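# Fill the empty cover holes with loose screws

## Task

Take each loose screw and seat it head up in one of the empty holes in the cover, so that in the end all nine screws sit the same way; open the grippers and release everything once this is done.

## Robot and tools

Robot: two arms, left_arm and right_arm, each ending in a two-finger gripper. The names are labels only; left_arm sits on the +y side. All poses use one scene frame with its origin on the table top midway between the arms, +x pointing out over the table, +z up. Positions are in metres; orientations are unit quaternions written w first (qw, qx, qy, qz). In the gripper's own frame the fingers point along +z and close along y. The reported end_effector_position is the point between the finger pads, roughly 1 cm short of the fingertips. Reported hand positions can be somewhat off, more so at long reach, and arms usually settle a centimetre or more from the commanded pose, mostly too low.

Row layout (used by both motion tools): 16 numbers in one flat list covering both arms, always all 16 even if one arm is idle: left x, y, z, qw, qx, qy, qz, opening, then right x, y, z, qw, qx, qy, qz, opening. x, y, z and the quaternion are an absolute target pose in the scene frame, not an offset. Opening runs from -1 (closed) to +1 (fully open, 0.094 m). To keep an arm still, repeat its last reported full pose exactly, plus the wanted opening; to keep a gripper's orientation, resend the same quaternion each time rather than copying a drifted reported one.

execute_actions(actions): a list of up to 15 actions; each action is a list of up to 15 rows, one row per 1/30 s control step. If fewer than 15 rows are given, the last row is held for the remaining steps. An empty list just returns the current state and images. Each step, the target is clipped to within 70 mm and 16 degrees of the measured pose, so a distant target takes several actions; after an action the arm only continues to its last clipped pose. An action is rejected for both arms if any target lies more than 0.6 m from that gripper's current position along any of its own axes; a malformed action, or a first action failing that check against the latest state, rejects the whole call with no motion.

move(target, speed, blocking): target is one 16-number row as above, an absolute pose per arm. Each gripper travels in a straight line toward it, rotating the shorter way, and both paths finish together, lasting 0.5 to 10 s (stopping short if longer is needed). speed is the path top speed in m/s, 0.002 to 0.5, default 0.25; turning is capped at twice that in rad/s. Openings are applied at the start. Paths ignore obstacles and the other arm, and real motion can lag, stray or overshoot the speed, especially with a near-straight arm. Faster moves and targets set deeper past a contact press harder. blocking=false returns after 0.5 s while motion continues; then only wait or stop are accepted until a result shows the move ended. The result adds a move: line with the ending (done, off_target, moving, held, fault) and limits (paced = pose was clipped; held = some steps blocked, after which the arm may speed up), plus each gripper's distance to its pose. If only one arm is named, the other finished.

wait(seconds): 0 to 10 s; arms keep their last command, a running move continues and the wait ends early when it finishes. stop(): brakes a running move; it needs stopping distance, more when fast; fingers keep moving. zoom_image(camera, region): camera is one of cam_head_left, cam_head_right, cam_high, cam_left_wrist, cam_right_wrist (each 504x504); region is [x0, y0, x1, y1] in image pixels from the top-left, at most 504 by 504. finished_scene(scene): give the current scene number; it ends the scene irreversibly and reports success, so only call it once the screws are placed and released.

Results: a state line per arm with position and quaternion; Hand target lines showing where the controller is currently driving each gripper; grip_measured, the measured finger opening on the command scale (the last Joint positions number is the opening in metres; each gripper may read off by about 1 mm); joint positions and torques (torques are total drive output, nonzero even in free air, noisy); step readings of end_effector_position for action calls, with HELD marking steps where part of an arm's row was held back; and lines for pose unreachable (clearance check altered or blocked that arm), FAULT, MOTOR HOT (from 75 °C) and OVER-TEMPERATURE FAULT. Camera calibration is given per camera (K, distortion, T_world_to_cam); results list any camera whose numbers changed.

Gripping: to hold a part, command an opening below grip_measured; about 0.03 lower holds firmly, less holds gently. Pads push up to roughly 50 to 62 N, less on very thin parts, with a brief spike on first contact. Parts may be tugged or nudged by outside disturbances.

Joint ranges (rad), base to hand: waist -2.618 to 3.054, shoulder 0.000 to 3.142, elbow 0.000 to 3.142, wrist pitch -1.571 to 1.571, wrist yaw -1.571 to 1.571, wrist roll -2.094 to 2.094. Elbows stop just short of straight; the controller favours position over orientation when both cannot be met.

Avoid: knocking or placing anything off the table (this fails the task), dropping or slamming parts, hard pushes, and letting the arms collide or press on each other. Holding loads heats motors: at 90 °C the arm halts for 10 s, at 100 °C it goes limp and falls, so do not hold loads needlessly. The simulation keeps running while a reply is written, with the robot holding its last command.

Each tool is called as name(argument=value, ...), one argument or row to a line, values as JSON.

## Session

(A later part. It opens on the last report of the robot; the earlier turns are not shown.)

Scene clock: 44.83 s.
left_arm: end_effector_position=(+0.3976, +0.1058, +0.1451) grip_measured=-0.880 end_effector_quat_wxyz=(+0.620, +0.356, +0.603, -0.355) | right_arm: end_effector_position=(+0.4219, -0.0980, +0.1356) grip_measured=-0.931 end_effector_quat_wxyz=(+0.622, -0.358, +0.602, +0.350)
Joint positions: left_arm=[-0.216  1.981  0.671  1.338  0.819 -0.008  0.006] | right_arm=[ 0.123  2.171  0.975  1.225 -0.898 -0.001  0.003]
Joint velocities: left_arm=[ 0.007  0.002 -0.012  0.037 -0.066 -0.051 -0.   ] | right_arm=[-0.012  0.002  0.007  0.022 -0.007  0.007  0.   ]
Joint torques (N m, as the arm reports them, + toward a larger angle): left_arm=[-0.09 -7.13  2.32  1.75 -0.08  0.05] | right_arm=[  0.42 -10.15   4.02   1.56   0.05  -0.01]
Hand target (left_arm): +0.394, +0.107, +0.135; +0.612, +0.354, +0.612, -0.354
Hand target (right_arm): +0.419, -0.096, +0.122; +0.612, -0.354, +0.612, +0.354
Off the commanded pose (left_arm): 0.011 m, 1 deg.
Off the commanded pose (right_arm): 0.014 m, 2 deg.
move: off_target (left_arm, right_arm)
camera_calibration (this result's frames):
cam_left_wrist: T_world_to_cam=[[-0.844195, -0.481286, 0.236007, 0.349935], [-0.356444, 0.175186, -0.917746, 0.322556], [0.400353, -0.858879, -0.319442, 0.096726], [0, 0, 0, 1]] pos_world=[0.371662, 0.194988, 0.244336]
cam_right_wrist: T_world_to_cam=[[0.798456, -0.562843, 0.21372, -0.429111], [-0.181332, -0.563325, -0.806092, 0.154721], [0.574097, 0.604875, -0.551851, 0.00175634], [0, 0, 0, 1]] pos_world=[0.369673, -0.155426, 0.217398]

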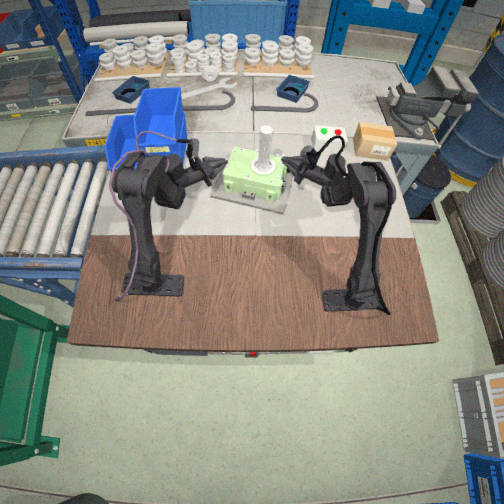

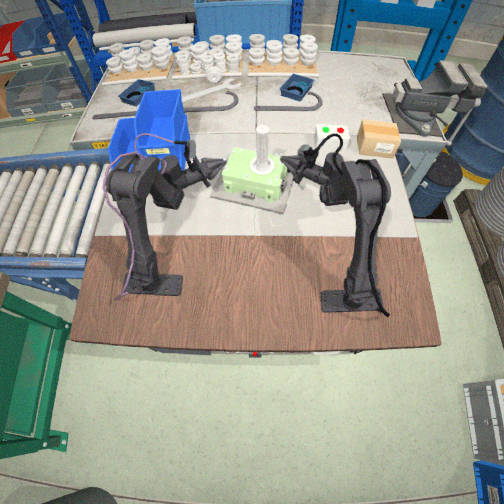

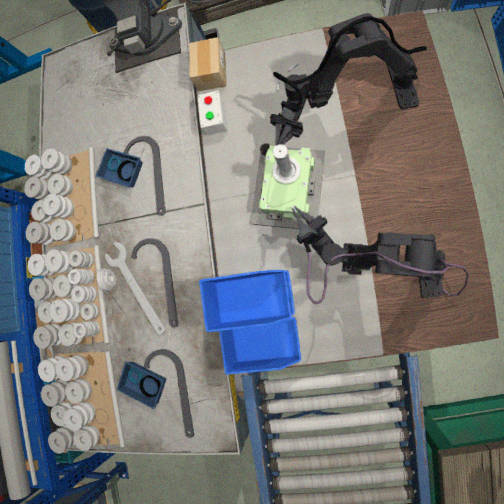

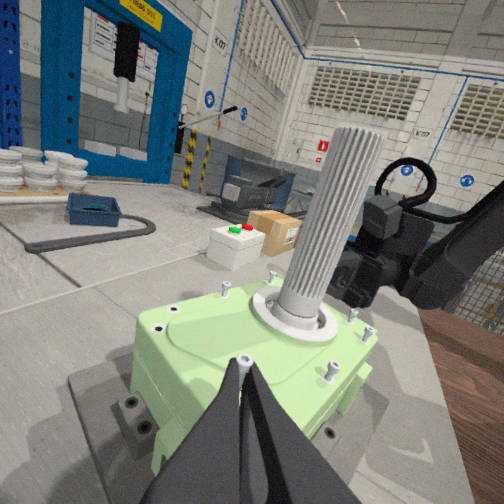

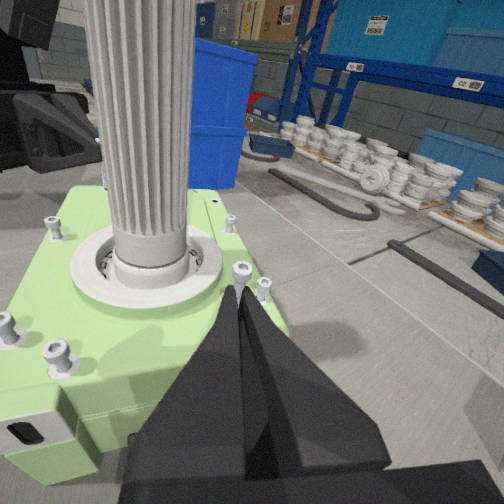

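move(
  target=[0.394,0.104,0.12,0.612,0.354,0.612,-0.354,-1, 0.419,-0.096,0.11,0.612,-0.354,0.612,0.354,-1],
  speed=0.03,
)

zoom_image(
  camera="cam_head_right",
  region=[190, 120, 330, 220],
)

Scene clock: 46.10 s.
left_arm: end_effector_position=(+0.3978, +0.1058, +0.1445) grip_measured=-0.880 end_effector_quat_wxyz=(+0.637, +0.361, +0.584, -0.349) | right_arm: end_effector_position=(+0.4218, -0.0980, +0.1341) grip_measured=-0.931 end_effector_quat_wxyz=(+0.634, -0.363, +0.589, +0.345)
Joint positions: left_arm=[-0.216  2.028  0.671  1.439  0.819 -0.008  0.006] | right_arm=[ 0.123  2.2    0.975  1.293 -0.898 -0.001  0.003]
Joint velocities: left_arm=[-0.002 -0.007 -0.007 -0.022  0.007  0.037  0.   ] | right_arm=[-0.002  0.012  0.007 -0.022 -0.007  0.007  0.   ]
Joint torques (N m, as the arm reports them, + toward a larger angle): left_arm=[-0.8  -6.07  1.81  1.34 -0.21  0.06] | right_arm=[ 0.34 -9.34  3.63  1.36  0.06  0.04]
Hand target (left_arm): +0.393, +0.104, +0.121; +0.612, +0.354, +0.612, -0.354
Hand target (right_arm): +0.418, -0.096, +0.110; +0.612, -0.354, +0.612, +0.354
Off the commanded pose (left_arm): 0.025 m, 4 deg.
Off the commanded pose (right_arm): 0.024 m, 4 deg.
move: off_target (left_arm, right_arm)
camera_calibration (this result's frames):
cam_left_wrist: T_world_to_cam=[[-0.855392, -0.478614, 0.198075, 0.35985], [-0.308602, 0.16377, -0.936987, 0.30707], [0.416016, -0.862617, -0.287789, 0.0860297], [0, 0, 0, 1]] pos_world=[0.366786, 0.196151, 0.241202]
cam_right_wrist: T_world_to_cam=[[0.7898, -0.564158, 0.240712, -0.428795], [-0.15044, -0.558631, -0.815659, 0.142145], [0.594629, 0.607994, -0.526079, -0.0108419], [0, 0, 0, 1]] pos_world=[0.366493, -0.155909, 0.213454]

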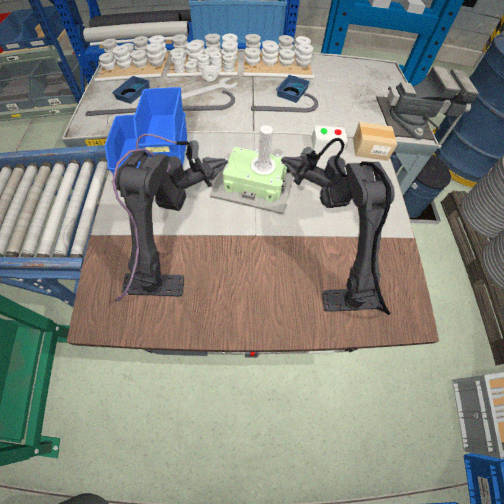

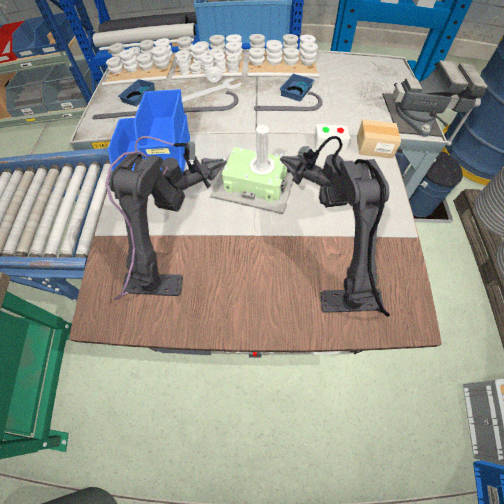

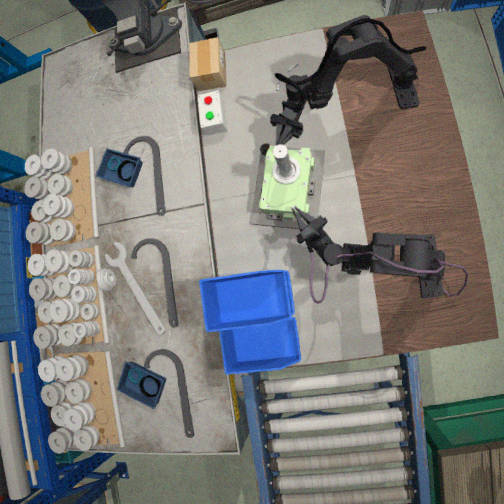

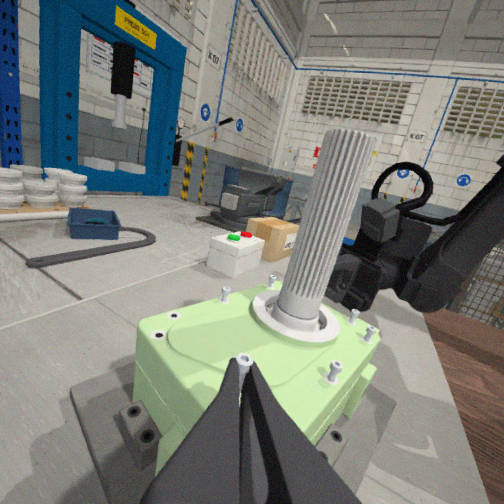

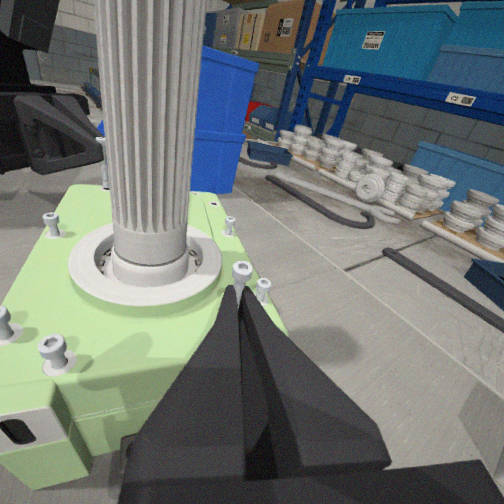

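Region (190, 120, 330, 220) of cam_head_right's 504x504 image, scaled by 3.600, with more detail than that image has; it fills the top 360 rows of this view, and the rest is white.

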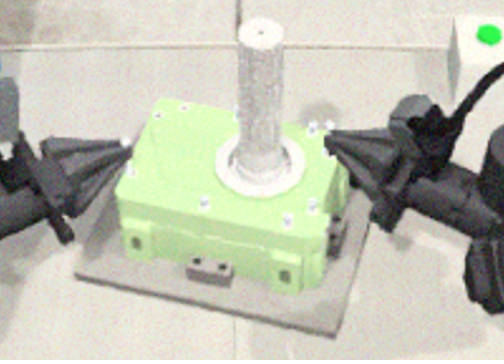

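zoom_image(
  camera="cam_head_left",
  region=[210, 150, 250, 180],
)

zoom_image(
  camera="cam_head_left",
  region=[265, 145, 305, 175],
)

zoom_image(
  camera="cam_high",
  region=[260, 135, 320, 225],
)

Region (210, 150, 250, 180) of cam_head_left's 504x504 image, scaled by 12.600, with more detail than that image has; it fills the top 378 rows of this view, and the rest is white.

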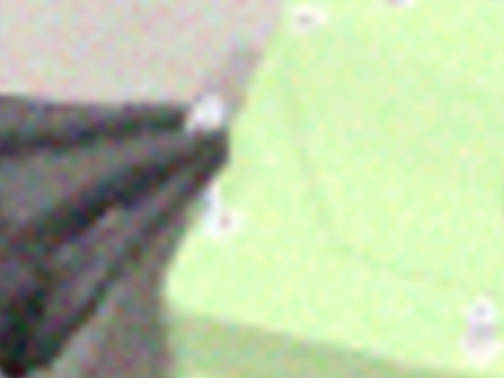

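Region (265, 145, 305, 175) of cam_head_left's 504x504 image, scaled by 12.600, with more detail than that image has; it fills the top 378 rows of this view, and the rest is white.

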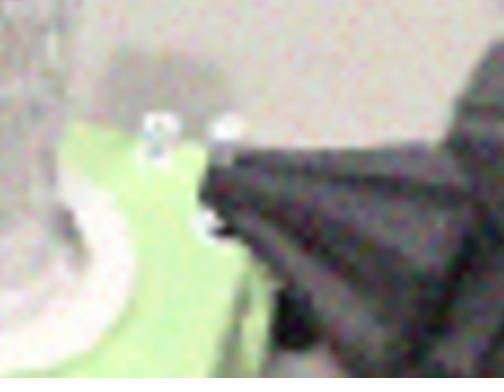

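Region (260, 135, 320, 225) of cam_high's 504x504 image, scaled by 5.600, with more detail than that image has.

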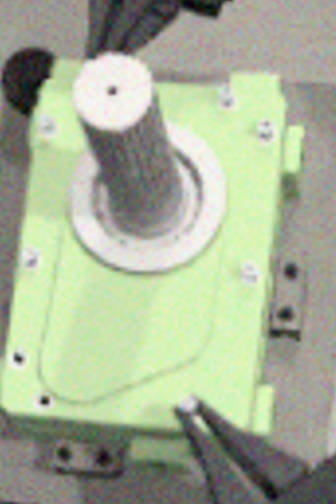

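move(
  target=[0.394,0.097,0.132,0.612,0.354,0.612,-0.354,-1, 0.417,-0.107,0.124,0.612,-0.354,0.612,0.354,-1],
  speed=0.02,
)

zoom_image(
  camera="cam_head_left",
  region=[200, 140, 310, 190],
)

Scene clock: 49.97 s.
left_arm: end_effector_position=(+0.3992, +0.1025, +0.1444) grip_measured=-0.880 end_effector_quat_wxyz=(+0.636, +0.355, +0.591, -0.346) | right_arm: end_effector_position=(+0.4210, -0.1004, +0.1338) grip_measured=-0.931 end_effector_quat_wxyz=(+0.632, -0.365, +0.588, +0.347)
Joint positions: left_arm=[-0.231  2.02   0.671  1.42   0.788 -0.008  0.006] | right_arm=[ 0.115  2.2    0.975  1.293 -0.914 -0.     0.003]
Joint velocities: left_arm=[ 0.007 -0.012  0.012  0.037 -0.037 -0.007 -0.   ] | right_arm=[-0.012 -0.007 -0.027 -0.007 -0.022  0.022  0.001]
Joint torques (N m, as the arm reports them, + toward a larger angle): left_arm=[-1.42 -8.62  2.64  1.04 -0.11  0.04] | right_arm=[ -0.84 -13.57   2.5    1.06  -0.01   0.05]
Hand target (left_arm): +0.394, +0.097, +0.132; +0.613, +0.354, +0.611, -0.354
Hand target (right_arm): +0.417, -0.107, +0.124; +0.613, -0.353, +0.611, +0.355
Off the commanded pose (left_arm): 0.015 m, 4 deg.
Off the commanded pose (right_arm): 0.013 m, 4 deg.
move: off_target (left_arm, right_arm)
camera_calibration (this result's frames):
cam_left_wrist: T_world_to_cam=[[-0.845364, -0.49223, 0.207531, 0.355516], [-0.321752, 0.159061, -0.933368, 0.313149], [0.426421, -0.855809, -0.29284, 0.0784686], [0, 0, 0, 1]] pos_world=[0.367836, 0.19234, 0.241482]
cam_right_wrist: T_world_to_cam=[[0.794623, -0.557341, 0.240718, -0.43072], [-0.146156, -0.560461, -0.815182, 0.138462], [0.589247, 0.61258, -0.526814, -0.00625972], [0, 0, 0, 1]] pos_world=[0.366185, -0.158621, 0.213256]

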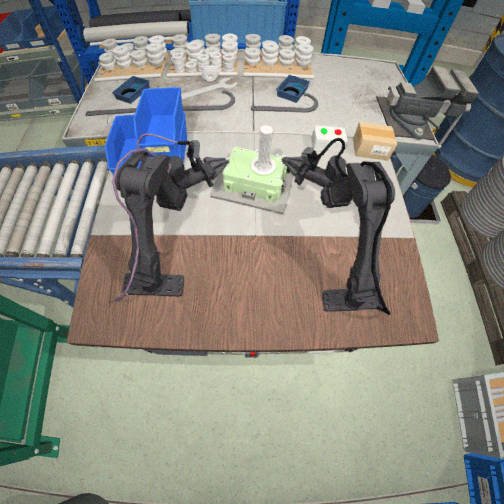

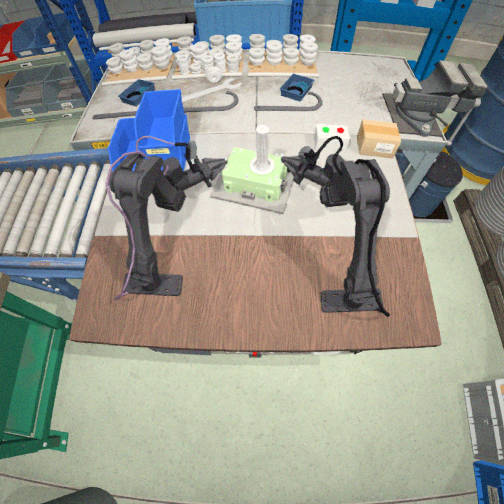

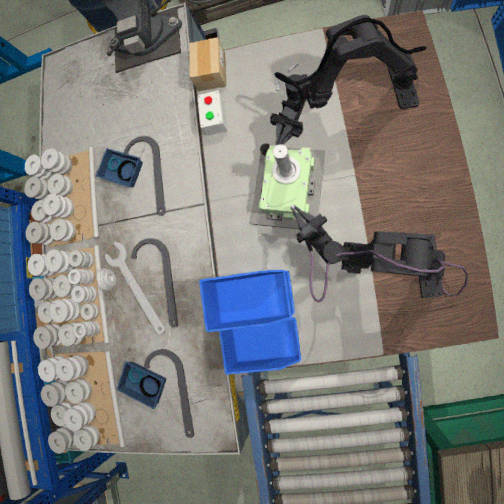

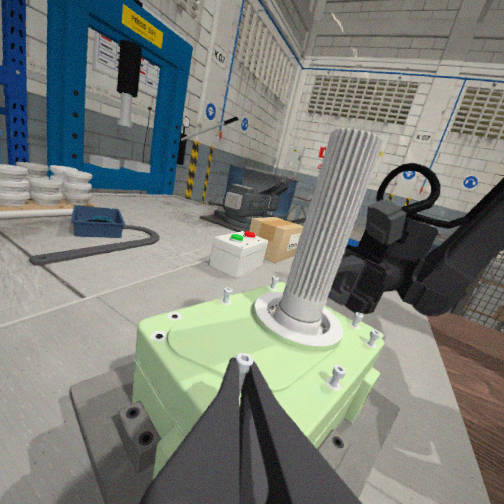

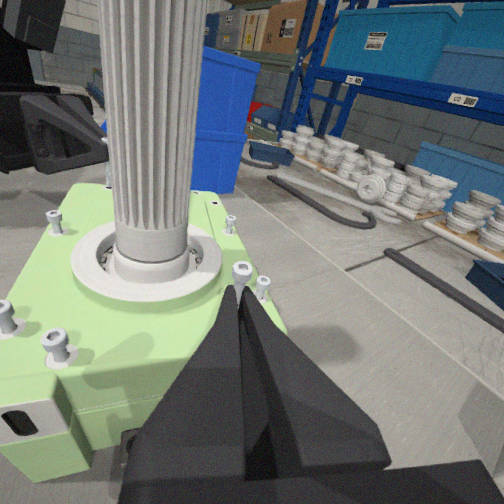

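Region (200, 140, 310, 190) of cam_head_left's 504x504 image, scaled by 4.582, with more detail than that image has; it fills the top 229 rows of this view, and the rest is white.

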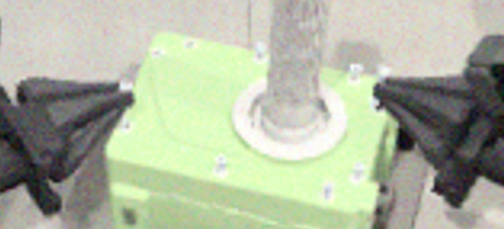

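move(
  target=[0.397,0.100,0.158,0.612,0.354,0.612,-0.354,-1, 0.36,-0.18,0.2,0.707,0,0.707,0,-1],
  speed=0.12,
)

move(
  target=[0.397,0.100,0.158,0.612,0.354,0.612,-0.354,-1, 0.25,0.03,0.17,0.707,0,0.707,0,-1],
  speed=0.2,
)

Scene clock: 55.03 s.
left_arm: end_effector_position=(+0.3976, +0.1029, +0.1468) grip_measured=-0.880 end_effector_quat_wxyz=(+0.606, +0.346, +0.623, -0.355) | right_arm: end_effector_position=(+0.3645, -0.1795, +0.1932) grip_measured=-0.931 end_effector_quat_wxyz=(+0.704, -0.003, +0.710, -0.003)
Joint positions: left_arm=[-0.231  1.93   0.671  1.239  0.788 -0.008  0.006] | right_arm=[ 0.482  1.603  0.528  1.064  0.51  -0.004  0.003]
Joint velocities: left_arm=[ 0.017 -0.017  0.002  0.007 -0.007  0.007 -0.001] | right_arm=[-0.007 -0.017  0.007 -0.007  0.066  0.081  0.   ]
Joint torques (N m, as the arm reports them, + toward a larger angle): left_arm=[-0.4  -9.33  4.83  1.66  0.08  0.05] | right_arm=[ 0.59 -9.13  5.76  1.62  0.09  0.04]
Hand target (left_arm): +0.397, +0.100, +0.158; +0.612, +0.354, +0.612, -0.354
Hand target (right_arm): +0.361, -0.179, +0.200; +0.707, +0.000, +0.708, +0.000
Off the commanded pose (left_arm): 0.012 m, 2 deg.
Off the commanded pose (right_arm): 0.008 m, 1 deg.
move: off_target (left_arm)
camera_calibration (this result's frames):
cam_left_wrist: T_world_to_cam=[[-0.824146, -0.497636, 0.270445, 0.336805], [-0.403019, 0.179768, -0.897362, 0.339764], [0.397942, -0.848553, -0.348712, 0.0989355], [0, 0, 0, 1]] pos_world=[0.375137, 0.19048, 0.248304]
cam_right_wrist: T_world_to_cam=[[-0.0841128, -0.975686, 0.202391, -0.191599], [-0.600598, -0.11243, -0.791607, 0.375804], [0.795115, -0.18814, -0.576538, -0.102367], [0, 0, 0, 1]] pos_world=[0.290984, -0.163948, 0.277249]

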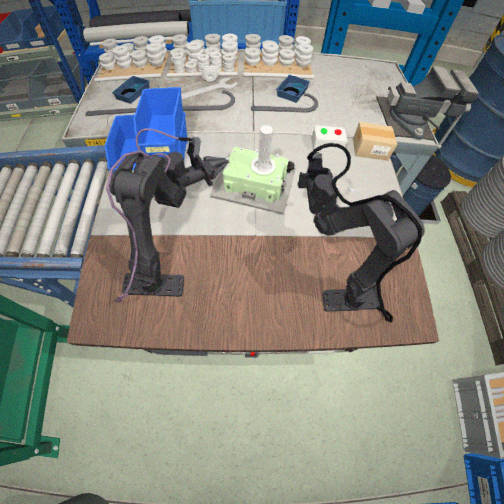

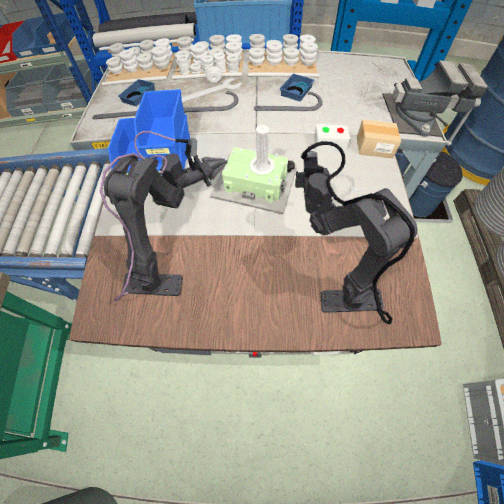

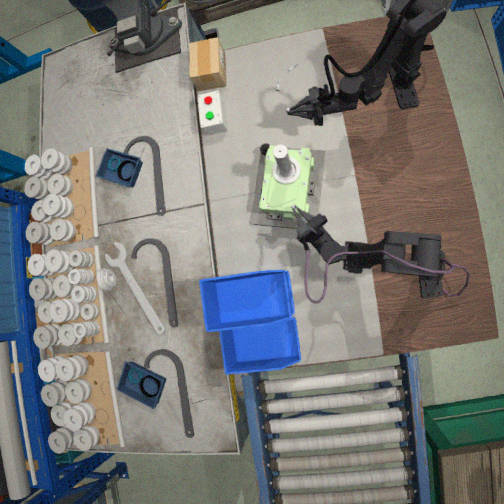

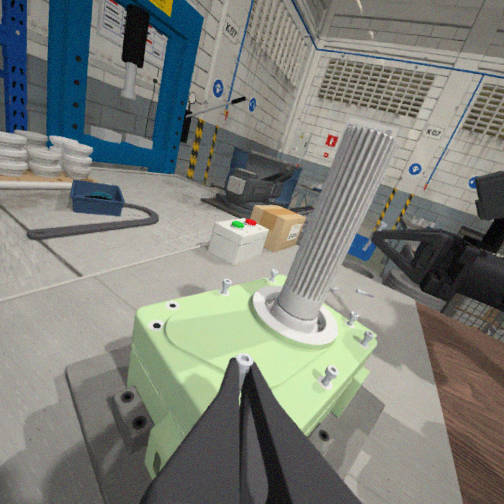

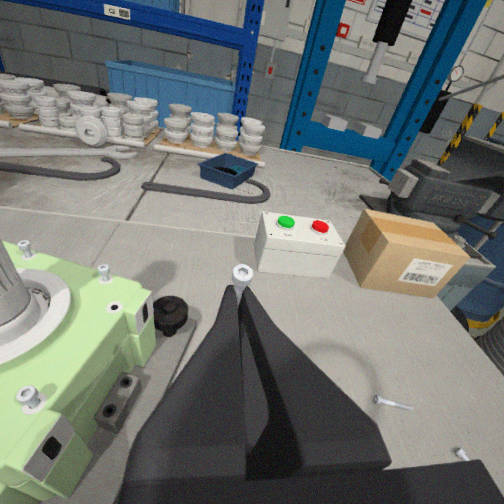

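Scene clock: 56.80 s.
left_arm: end_effector_position=(+0.3976, +0.1029, +0.1467) grip_measured=-0.880 end_effector_quat_wxyz=(+0.605, +0.346, +0.623, -0.355) | right_arm: end_effector_position=(+0.2499, +0.0279, +0.1729) grip_measured=-0.931 end_effector_quat_wxyz=(+0.708, +0.001, +0.706, +0.009)
Joint positions: left_arm=[-0.231  1.93   0.671  1.238  0.788 -0.008  0.006] | right_arm=[1.201 1.968 0.871 1.108 1.218 0.004 0.003]
Joint velocities: left_arm=[ 0.007 -0.012 -0.017 -0.022  0.022 -0.051 -0.   ] | right_arm=[ 0.007 -0.002 -0.002  0.037  0.022  0.022 -0.   ]
Joint torques (N m, as the arm reports them, + toward a larger angle): left_arm=[-0.39 -9.35  4.82  1.65  0.08  0.04] | right_arm=[-0.18 -8.66  7.17  1.21  0.07  0.01]
Hand target (left_arm): +0.397, +0.100, +0.158; +0.612, +0.354, +0.612, -0.354
Hand target (right_arm): +0.252, +0.031, +0.170; +0.707, +0.001, +0.708, +0.001
Off the commanded pose (left_arm): 0.012 m, 2 deg.
Off the commanded pose (right_arm): 0.004 m, 1 deg.
move: off_target (left_arm)
camera_calibration (this result's frames):
cam_left_wrist: T_world_to_cam=[[-0.824046, -0.497662, 0.270703, 0.336749], [-0.403351, 0.179853, -0.897196, 0.339795], [0.397813, -0.84852, -0.348939, 0.0989916], [0, 0, 0, 1]] pos_world=[0.375173, 0.19047, 0.248245]
cam_right_wrist: T_world_to_cam=[[-0.0761945, -0.981046, 0.178166, 0.00760311], [-0.589115, -0.0998688, -0.801854, 0.312772], [0.804449, -0.166057, -0.57034, 0.0120208], [0, 0, 0, 1]] pos_world=[0.175168, 0.0406913, 0.256299]

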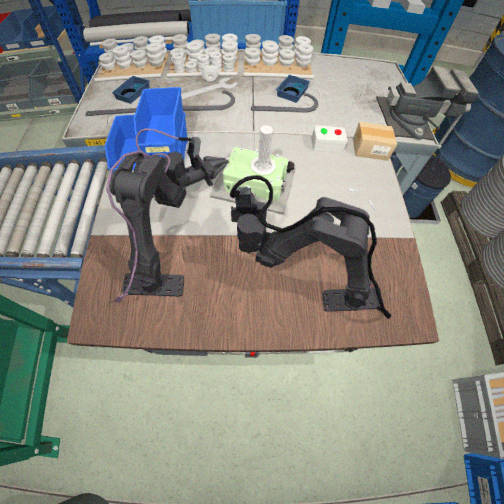

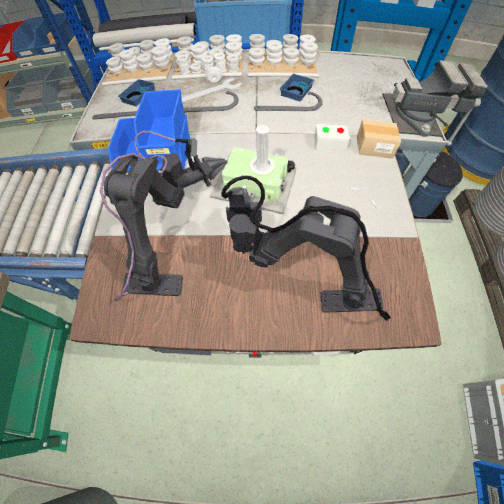

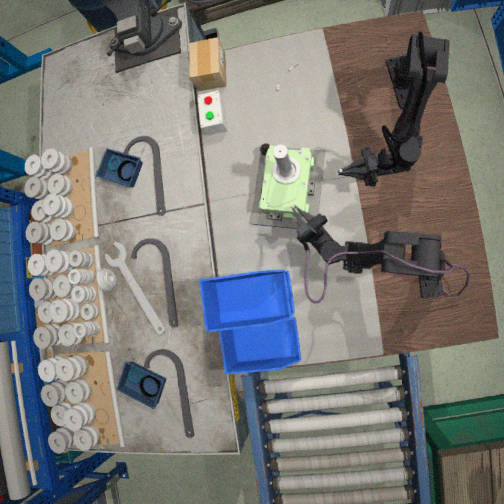

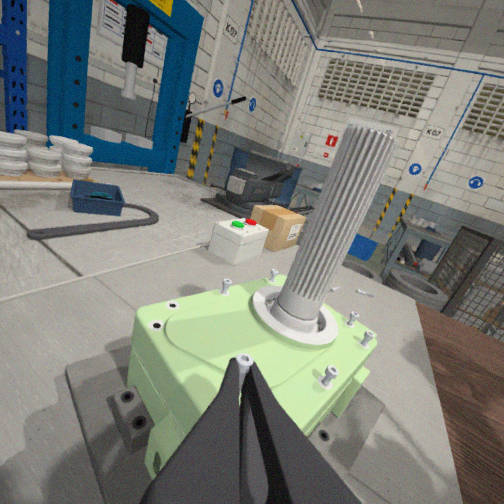

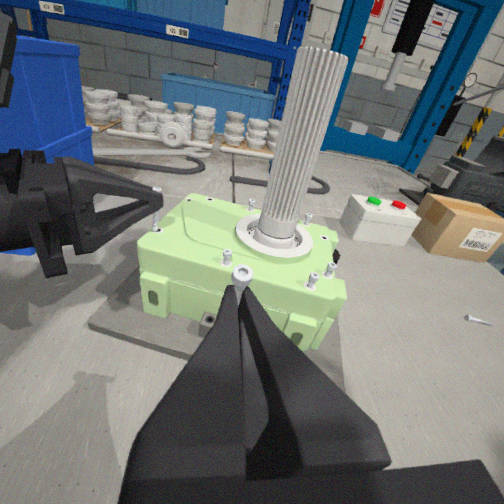

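zoom_image(
  camera="cam_right_wrist",
  region=[110, 170, 210, 270],
)

Region (110, 170, 210, 270) of cam_right_wrist's 504x504 image, scaled by 5.040, with more detail than that image has.

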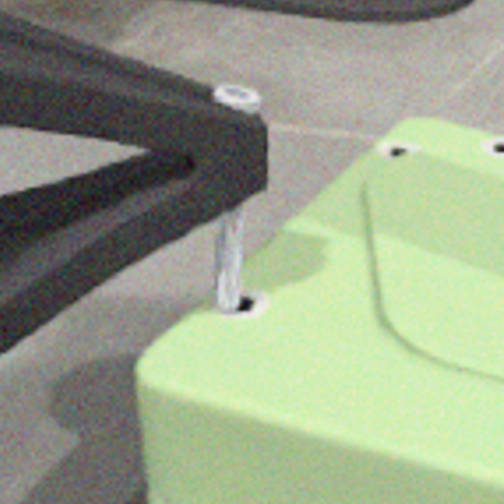

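move(
  target=[0.397,0.093,0.158,0.612,0.354,0.612,-0.354,-1, 0.25,0.03,0.17,0.707,0,0.707,0,-1],
  speed=0.02,
)

zoom_image(
  camera="cam_right_wrist",
  region=[110, 170, 210, 270],
)

Scene clock: 57.97 s.
left_arm: end_effector_position=(+0.3946, +0.0974, +0.1464) grip_measured=-0.880 end_effector_quat_wxyz=(+0.603, +0.350, +0.621, -0.359) | right_arm: end_effector_position=(+0.2500, +0.0266, +0.1728) grip_measured=-0.931 end_effector_quat_wxyz=(+0.708, +0.004, +0.706, +0.006)
Joint positions: left_arm=[-0.246  1.93   0.671  1.236  0.786 -0.008  0.006] | right_arm=[1.201 1.968 0.871 1.108 1.225 0.004 0.003]
Joint velocities: left_arm=[-0.012  0.002 -0.012 -0.037  0.051  0.007  0.   ] | right_arm=[-0.012  0.007 -0.002 -0.037 -0.007  0.022  0.001]
Joint torques (N m, as the arm reports them, + toward a larger angle): left_arm=[-1.07 -9.07  5.35  1.64 -0.12  0.03] | right_arm=[ 0.27 -8.93  6.66  1.3   0.07 -0.07]
Hand target (left_arm): +0.397, +0.093, +0.158; +0.612, +0.354, +0.612, -0.354
Hand target (right_arm): +0.250, +0.030, +0.170; +0.707, -0.000, +0.707, +0.000
Off the commanded pose (left_arm): 0.013 m, 2 deg.
Off the commanded pose (right_arm): 0.004 m, 1 deg.
move: off_target (left_arm)
camera_calibration (this result's frames):
cam_left_wrist: T_world_to_cam=[[-0.829564, -0.487713, 0.271955, 0.332629], [-0.402765, 0.185252, -0.89636, 0.338342], [0.386786, -0.853123, -0.350112, 0.100355], [0, 0, 0, 1]] pos_world=[0.373394, 0.185164, 0.247952]
cam_right_wrist: T_world_to_cam=[[-0.0832664, -0.980409, 0.178509, 0.00803972], [-0.589987, -0.0958628, -0.801702, 0.312682], [0.803108, -0.172073, -0.570446, 0.0122765], [0, 0, 0, 1]] pos_world=[0.175289, 0.0399693, 0.256246]

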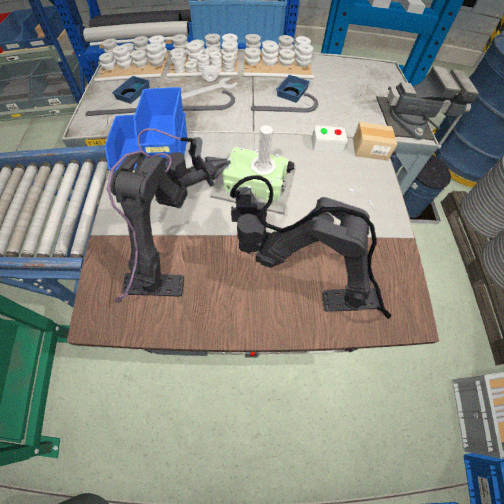

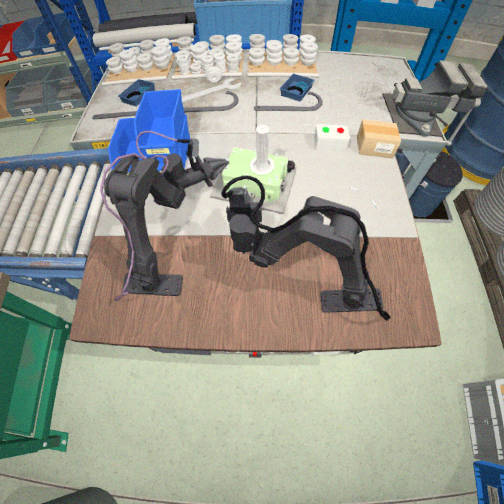

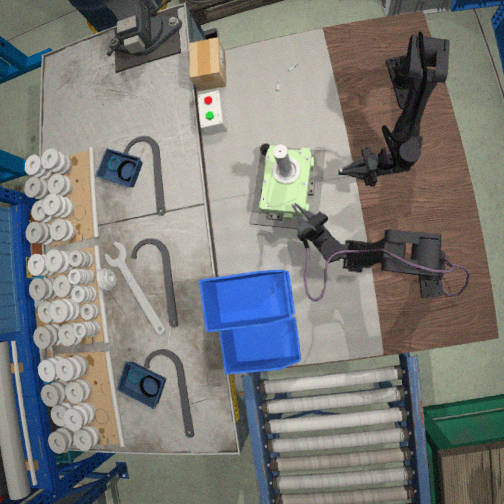

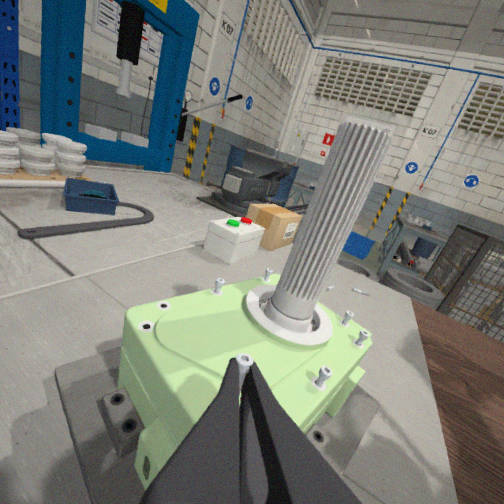

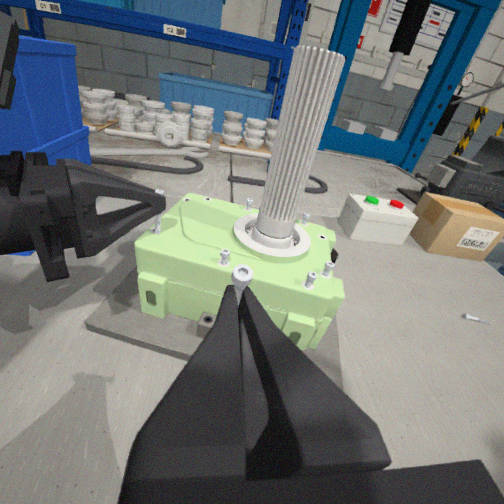

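Region (110, 170, 210, 270) of cam_right_wrist's 504x504 image, scaled by 5.040, with more detail than that image has.

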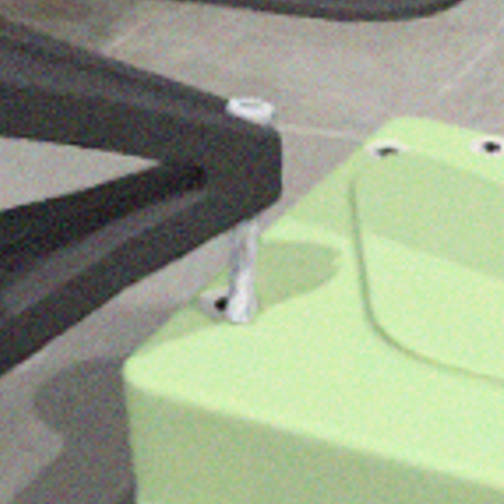

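move(
  target=[0.404,0.104,0.158,0.612,0.354,0.612,-0.354,-1, 0.25,0.03,0.17,0.707,0,0.707,0,-1],
  speed=0.02,
)

zoom_image(
  camera="cam_right_wrist",
  region=[110, 170, 210, 270],
)

Scene clock: 59.13 s.
left_arm: end_effector_position=(+0.3963, +0.1025, +0.1453) grip_measured=-0.880 end_effector_quat_wxyz=(+0.601, +0.348, +0.624, -0.358) | right_arm: end_effector_position=(+0.2500, +0.0266, +0.1728) grip_measured=-0.931 end_effector_quat_wxyz=(+0.708, +0.004, +0.706, +0.006)
Joint positions: left_arm=[-0.23   1.93   0.671  1.231  0.798 -0.008  0.006] | right_arm=[1.201 1.968 0.871 1.108 1.226 0.004 0.003]
Joint velocities: left_arm=[-0.007 -0.007 -0.027 -0.037  0.081 -0.037  0.001] | right_arm=[-0.002 -0.007  0.012 -0.022 -0.037  0.007  0.001]
Joint torques (N m, as the arm reports them, + toward a larger angle): left_arm=[ 1.02 -8.36  6.62  1.61  0.17  0.04] | right_arm=[ 0.25 -8.91  6.68  1.29  0.05 -0.06]
Hand target (left_arm): +0.404, +0.104, +0.158; +0.612, +0.354, +0.612, -0.354
Hand target (right_arm): +0.250, +0.030, +0.170; +0.707, -0.000, +0.707, +0.000
Off the commanded pose (left_arm): 0.015 m, 2 deg.
Off the commanded pose (right_arm): 0.004 m, 1 deg.
move: off_target (left_arm)
camera_calibration (this result's frames):
cam_left_wrist: T_world_to_cam=[[-0.826344, -0.490872, 0.276045, 0.335298], [-0.408428, 0.184881, -0.893871, 0.339052], [0.387741, -0.851389, -0.353261, 0.103549], [0, 0, 0, 1]] pos_world=[0.3754, 0.190064, 0.247091]
cam_right_wrist: T_world_to_cam=[[-0.0836397, -0.980377, 0.178508, 0.00806585], [-0.590026, -0.0956366, -0.8017, 0.312679], [0.80304, -0.172378, -0.570449, 0.0122899], [0, 0, 0, 1]] pos_world=[0.175294, 0.0399297, 0.256246]

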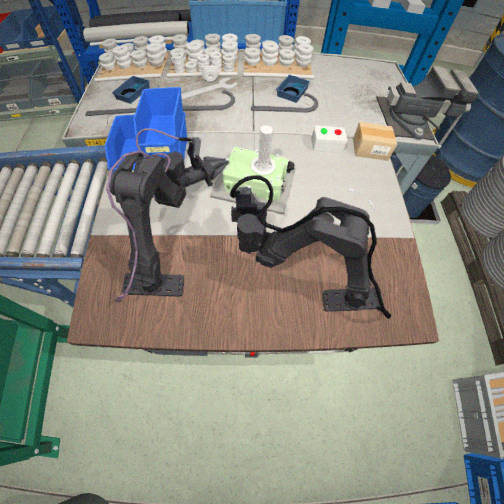

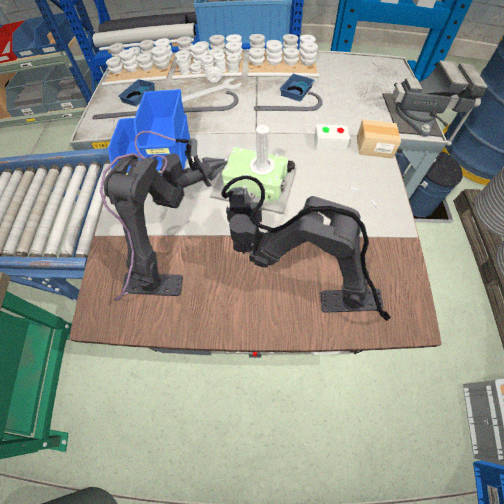

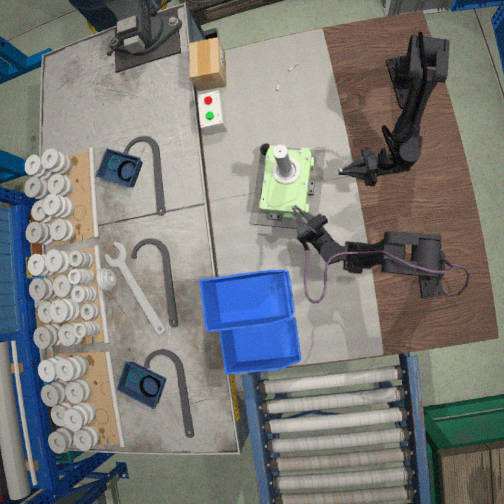

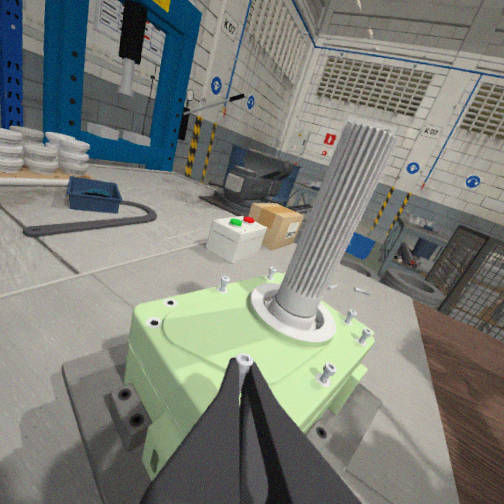

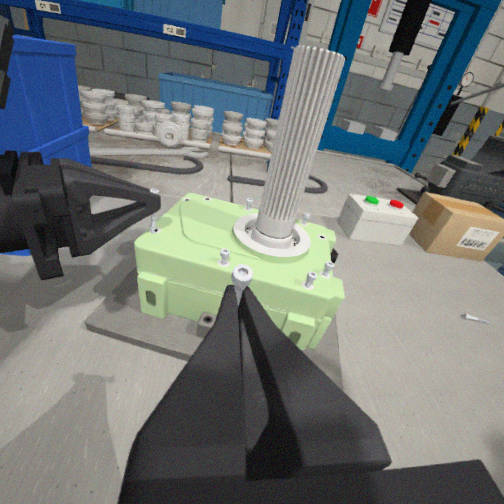

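Region (110, 170, 210, 270) of cam_right_wrist's 504x504 image, scaled by 5.040, with more detail than that image has.

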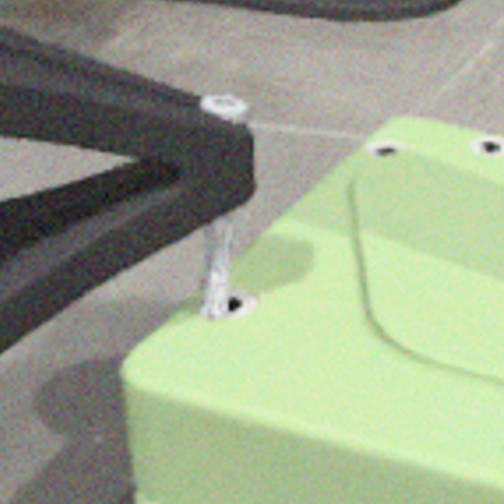

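move(
  target=[0.408,0.099,0.158,0.612,0.354,0.612,-0.354,-1, 0.25,0.03,0.17,0.707,0,0.707,0,-1],
  speed=0.02,
)

zoom_image(
  camera="cam_right_wrist",
  region=[110, 170, 210, 270],
)

Scene clock: 60.37 s.
left_arm: end_effector_position=(+0.4026, +0.1008, +0.1534) grip_measured=-0.880 end_effector_quat_wxyz=(+0.608, +0.350, +0.617, -0.356) | right_arm: end_effector_position=(+0.2500, +0.0266, +0.1728) grip_measured=-0.931 end_effector_quat_wxyz=(+0.708, +0.004, +0.706, +0.006)
Joint positions: left_arm=[-0.23   1.93   0.701  1.221  0.798 -0.008  0.006] | right_arm=[1.201 1.968 0.871 1.108 1.226 0.004 0.003]
Joint velocities: left_arm=[-0.002  0.007  0.007 -0.037 -0.022 -0.081 -0.   ] | right_arm=[-0.007  0.022  0.007 -0.022 -0.022  0.007 -0.001]
Joint torques (N m, as the arm reports them, + toward a larger angle): left_arm=[-0.03 -7.47  6.18  1.64  0.01  0.05] | right_arm=[ 0.28 -8.92  6.68  1.29  0.06 -0.06]
Hand target (left_arm): +0.408, +0.099, +0.158; +0.612, +0.354, +0.612, -0.354
Hand target (right_arm): +0.250, +0.030, +0.170; +0.707, -0.000, +0.707, +0.000
Off the commanded pose (left_arm): 0.007 m, 1 deg.
Off the commanded pose (right_arm): 0.004 m, 1 deg.
move: done
camera_calibration (this result's frames):
cam_left_wrist: T_world_to_cam=[[-0.831902, -0.489192, 0.261975, 0.341641], [-0.390422, 0.180479, -0.902773, 0.343695], [0.394348, -0.853299, -0.341132, 0.0982759], [0, 0, 0, 1]] pos_world=[0.379643, 0.188957, 0.254302]
cam_right_wrist: T_world_to_cam=[[-0.0836397, -0.980377, 0.178508, 0.00806585], [-0.590026, -0.0956366, -0.8017, 0.312679], [0.80304, -0.172378, -0.570449, 0.0122899], [0, 0, 0, 1]] pos_world=[0.175294, 0.0399297, 0.256246]

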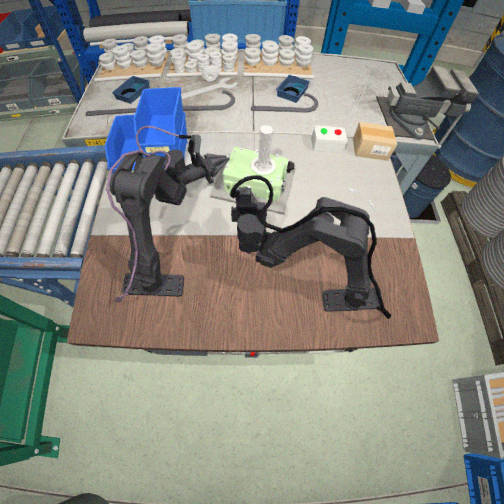

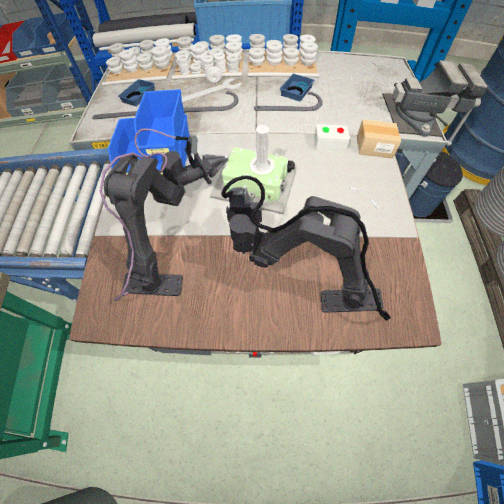

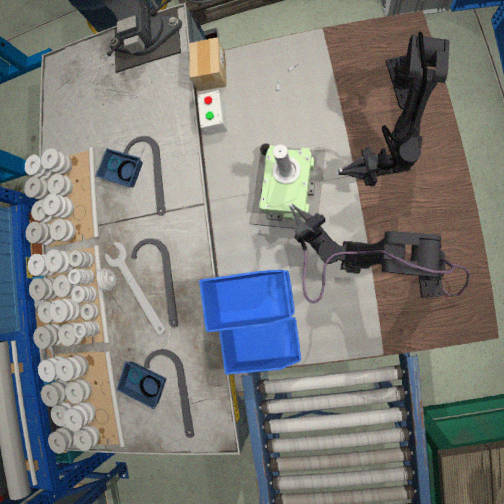

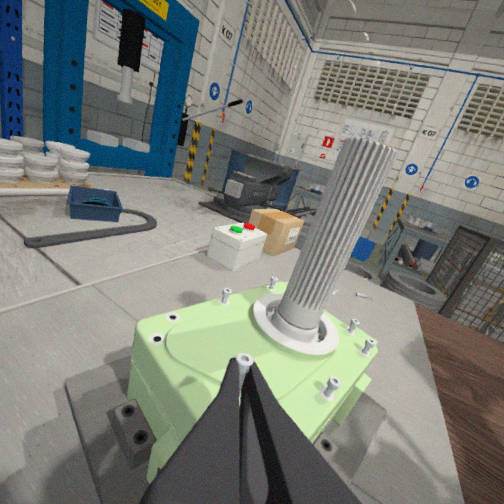

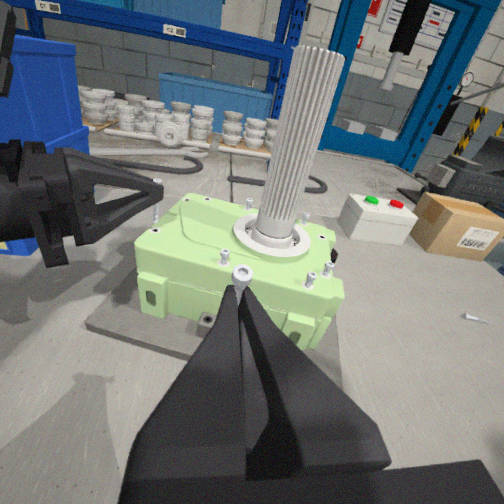

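Region (110, 170, 210, 270) of cam_right_wrist's 504x504 image, scaled by 5.040, with more detail than that image has.

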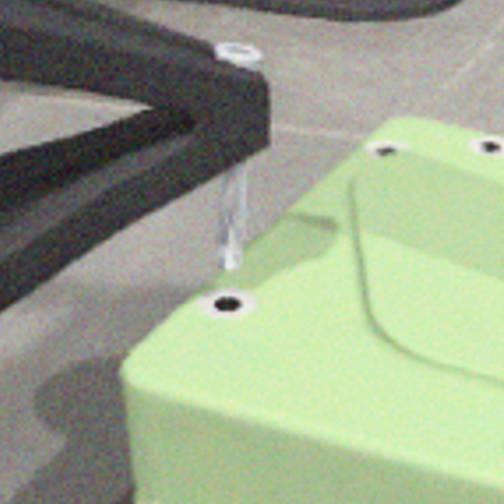

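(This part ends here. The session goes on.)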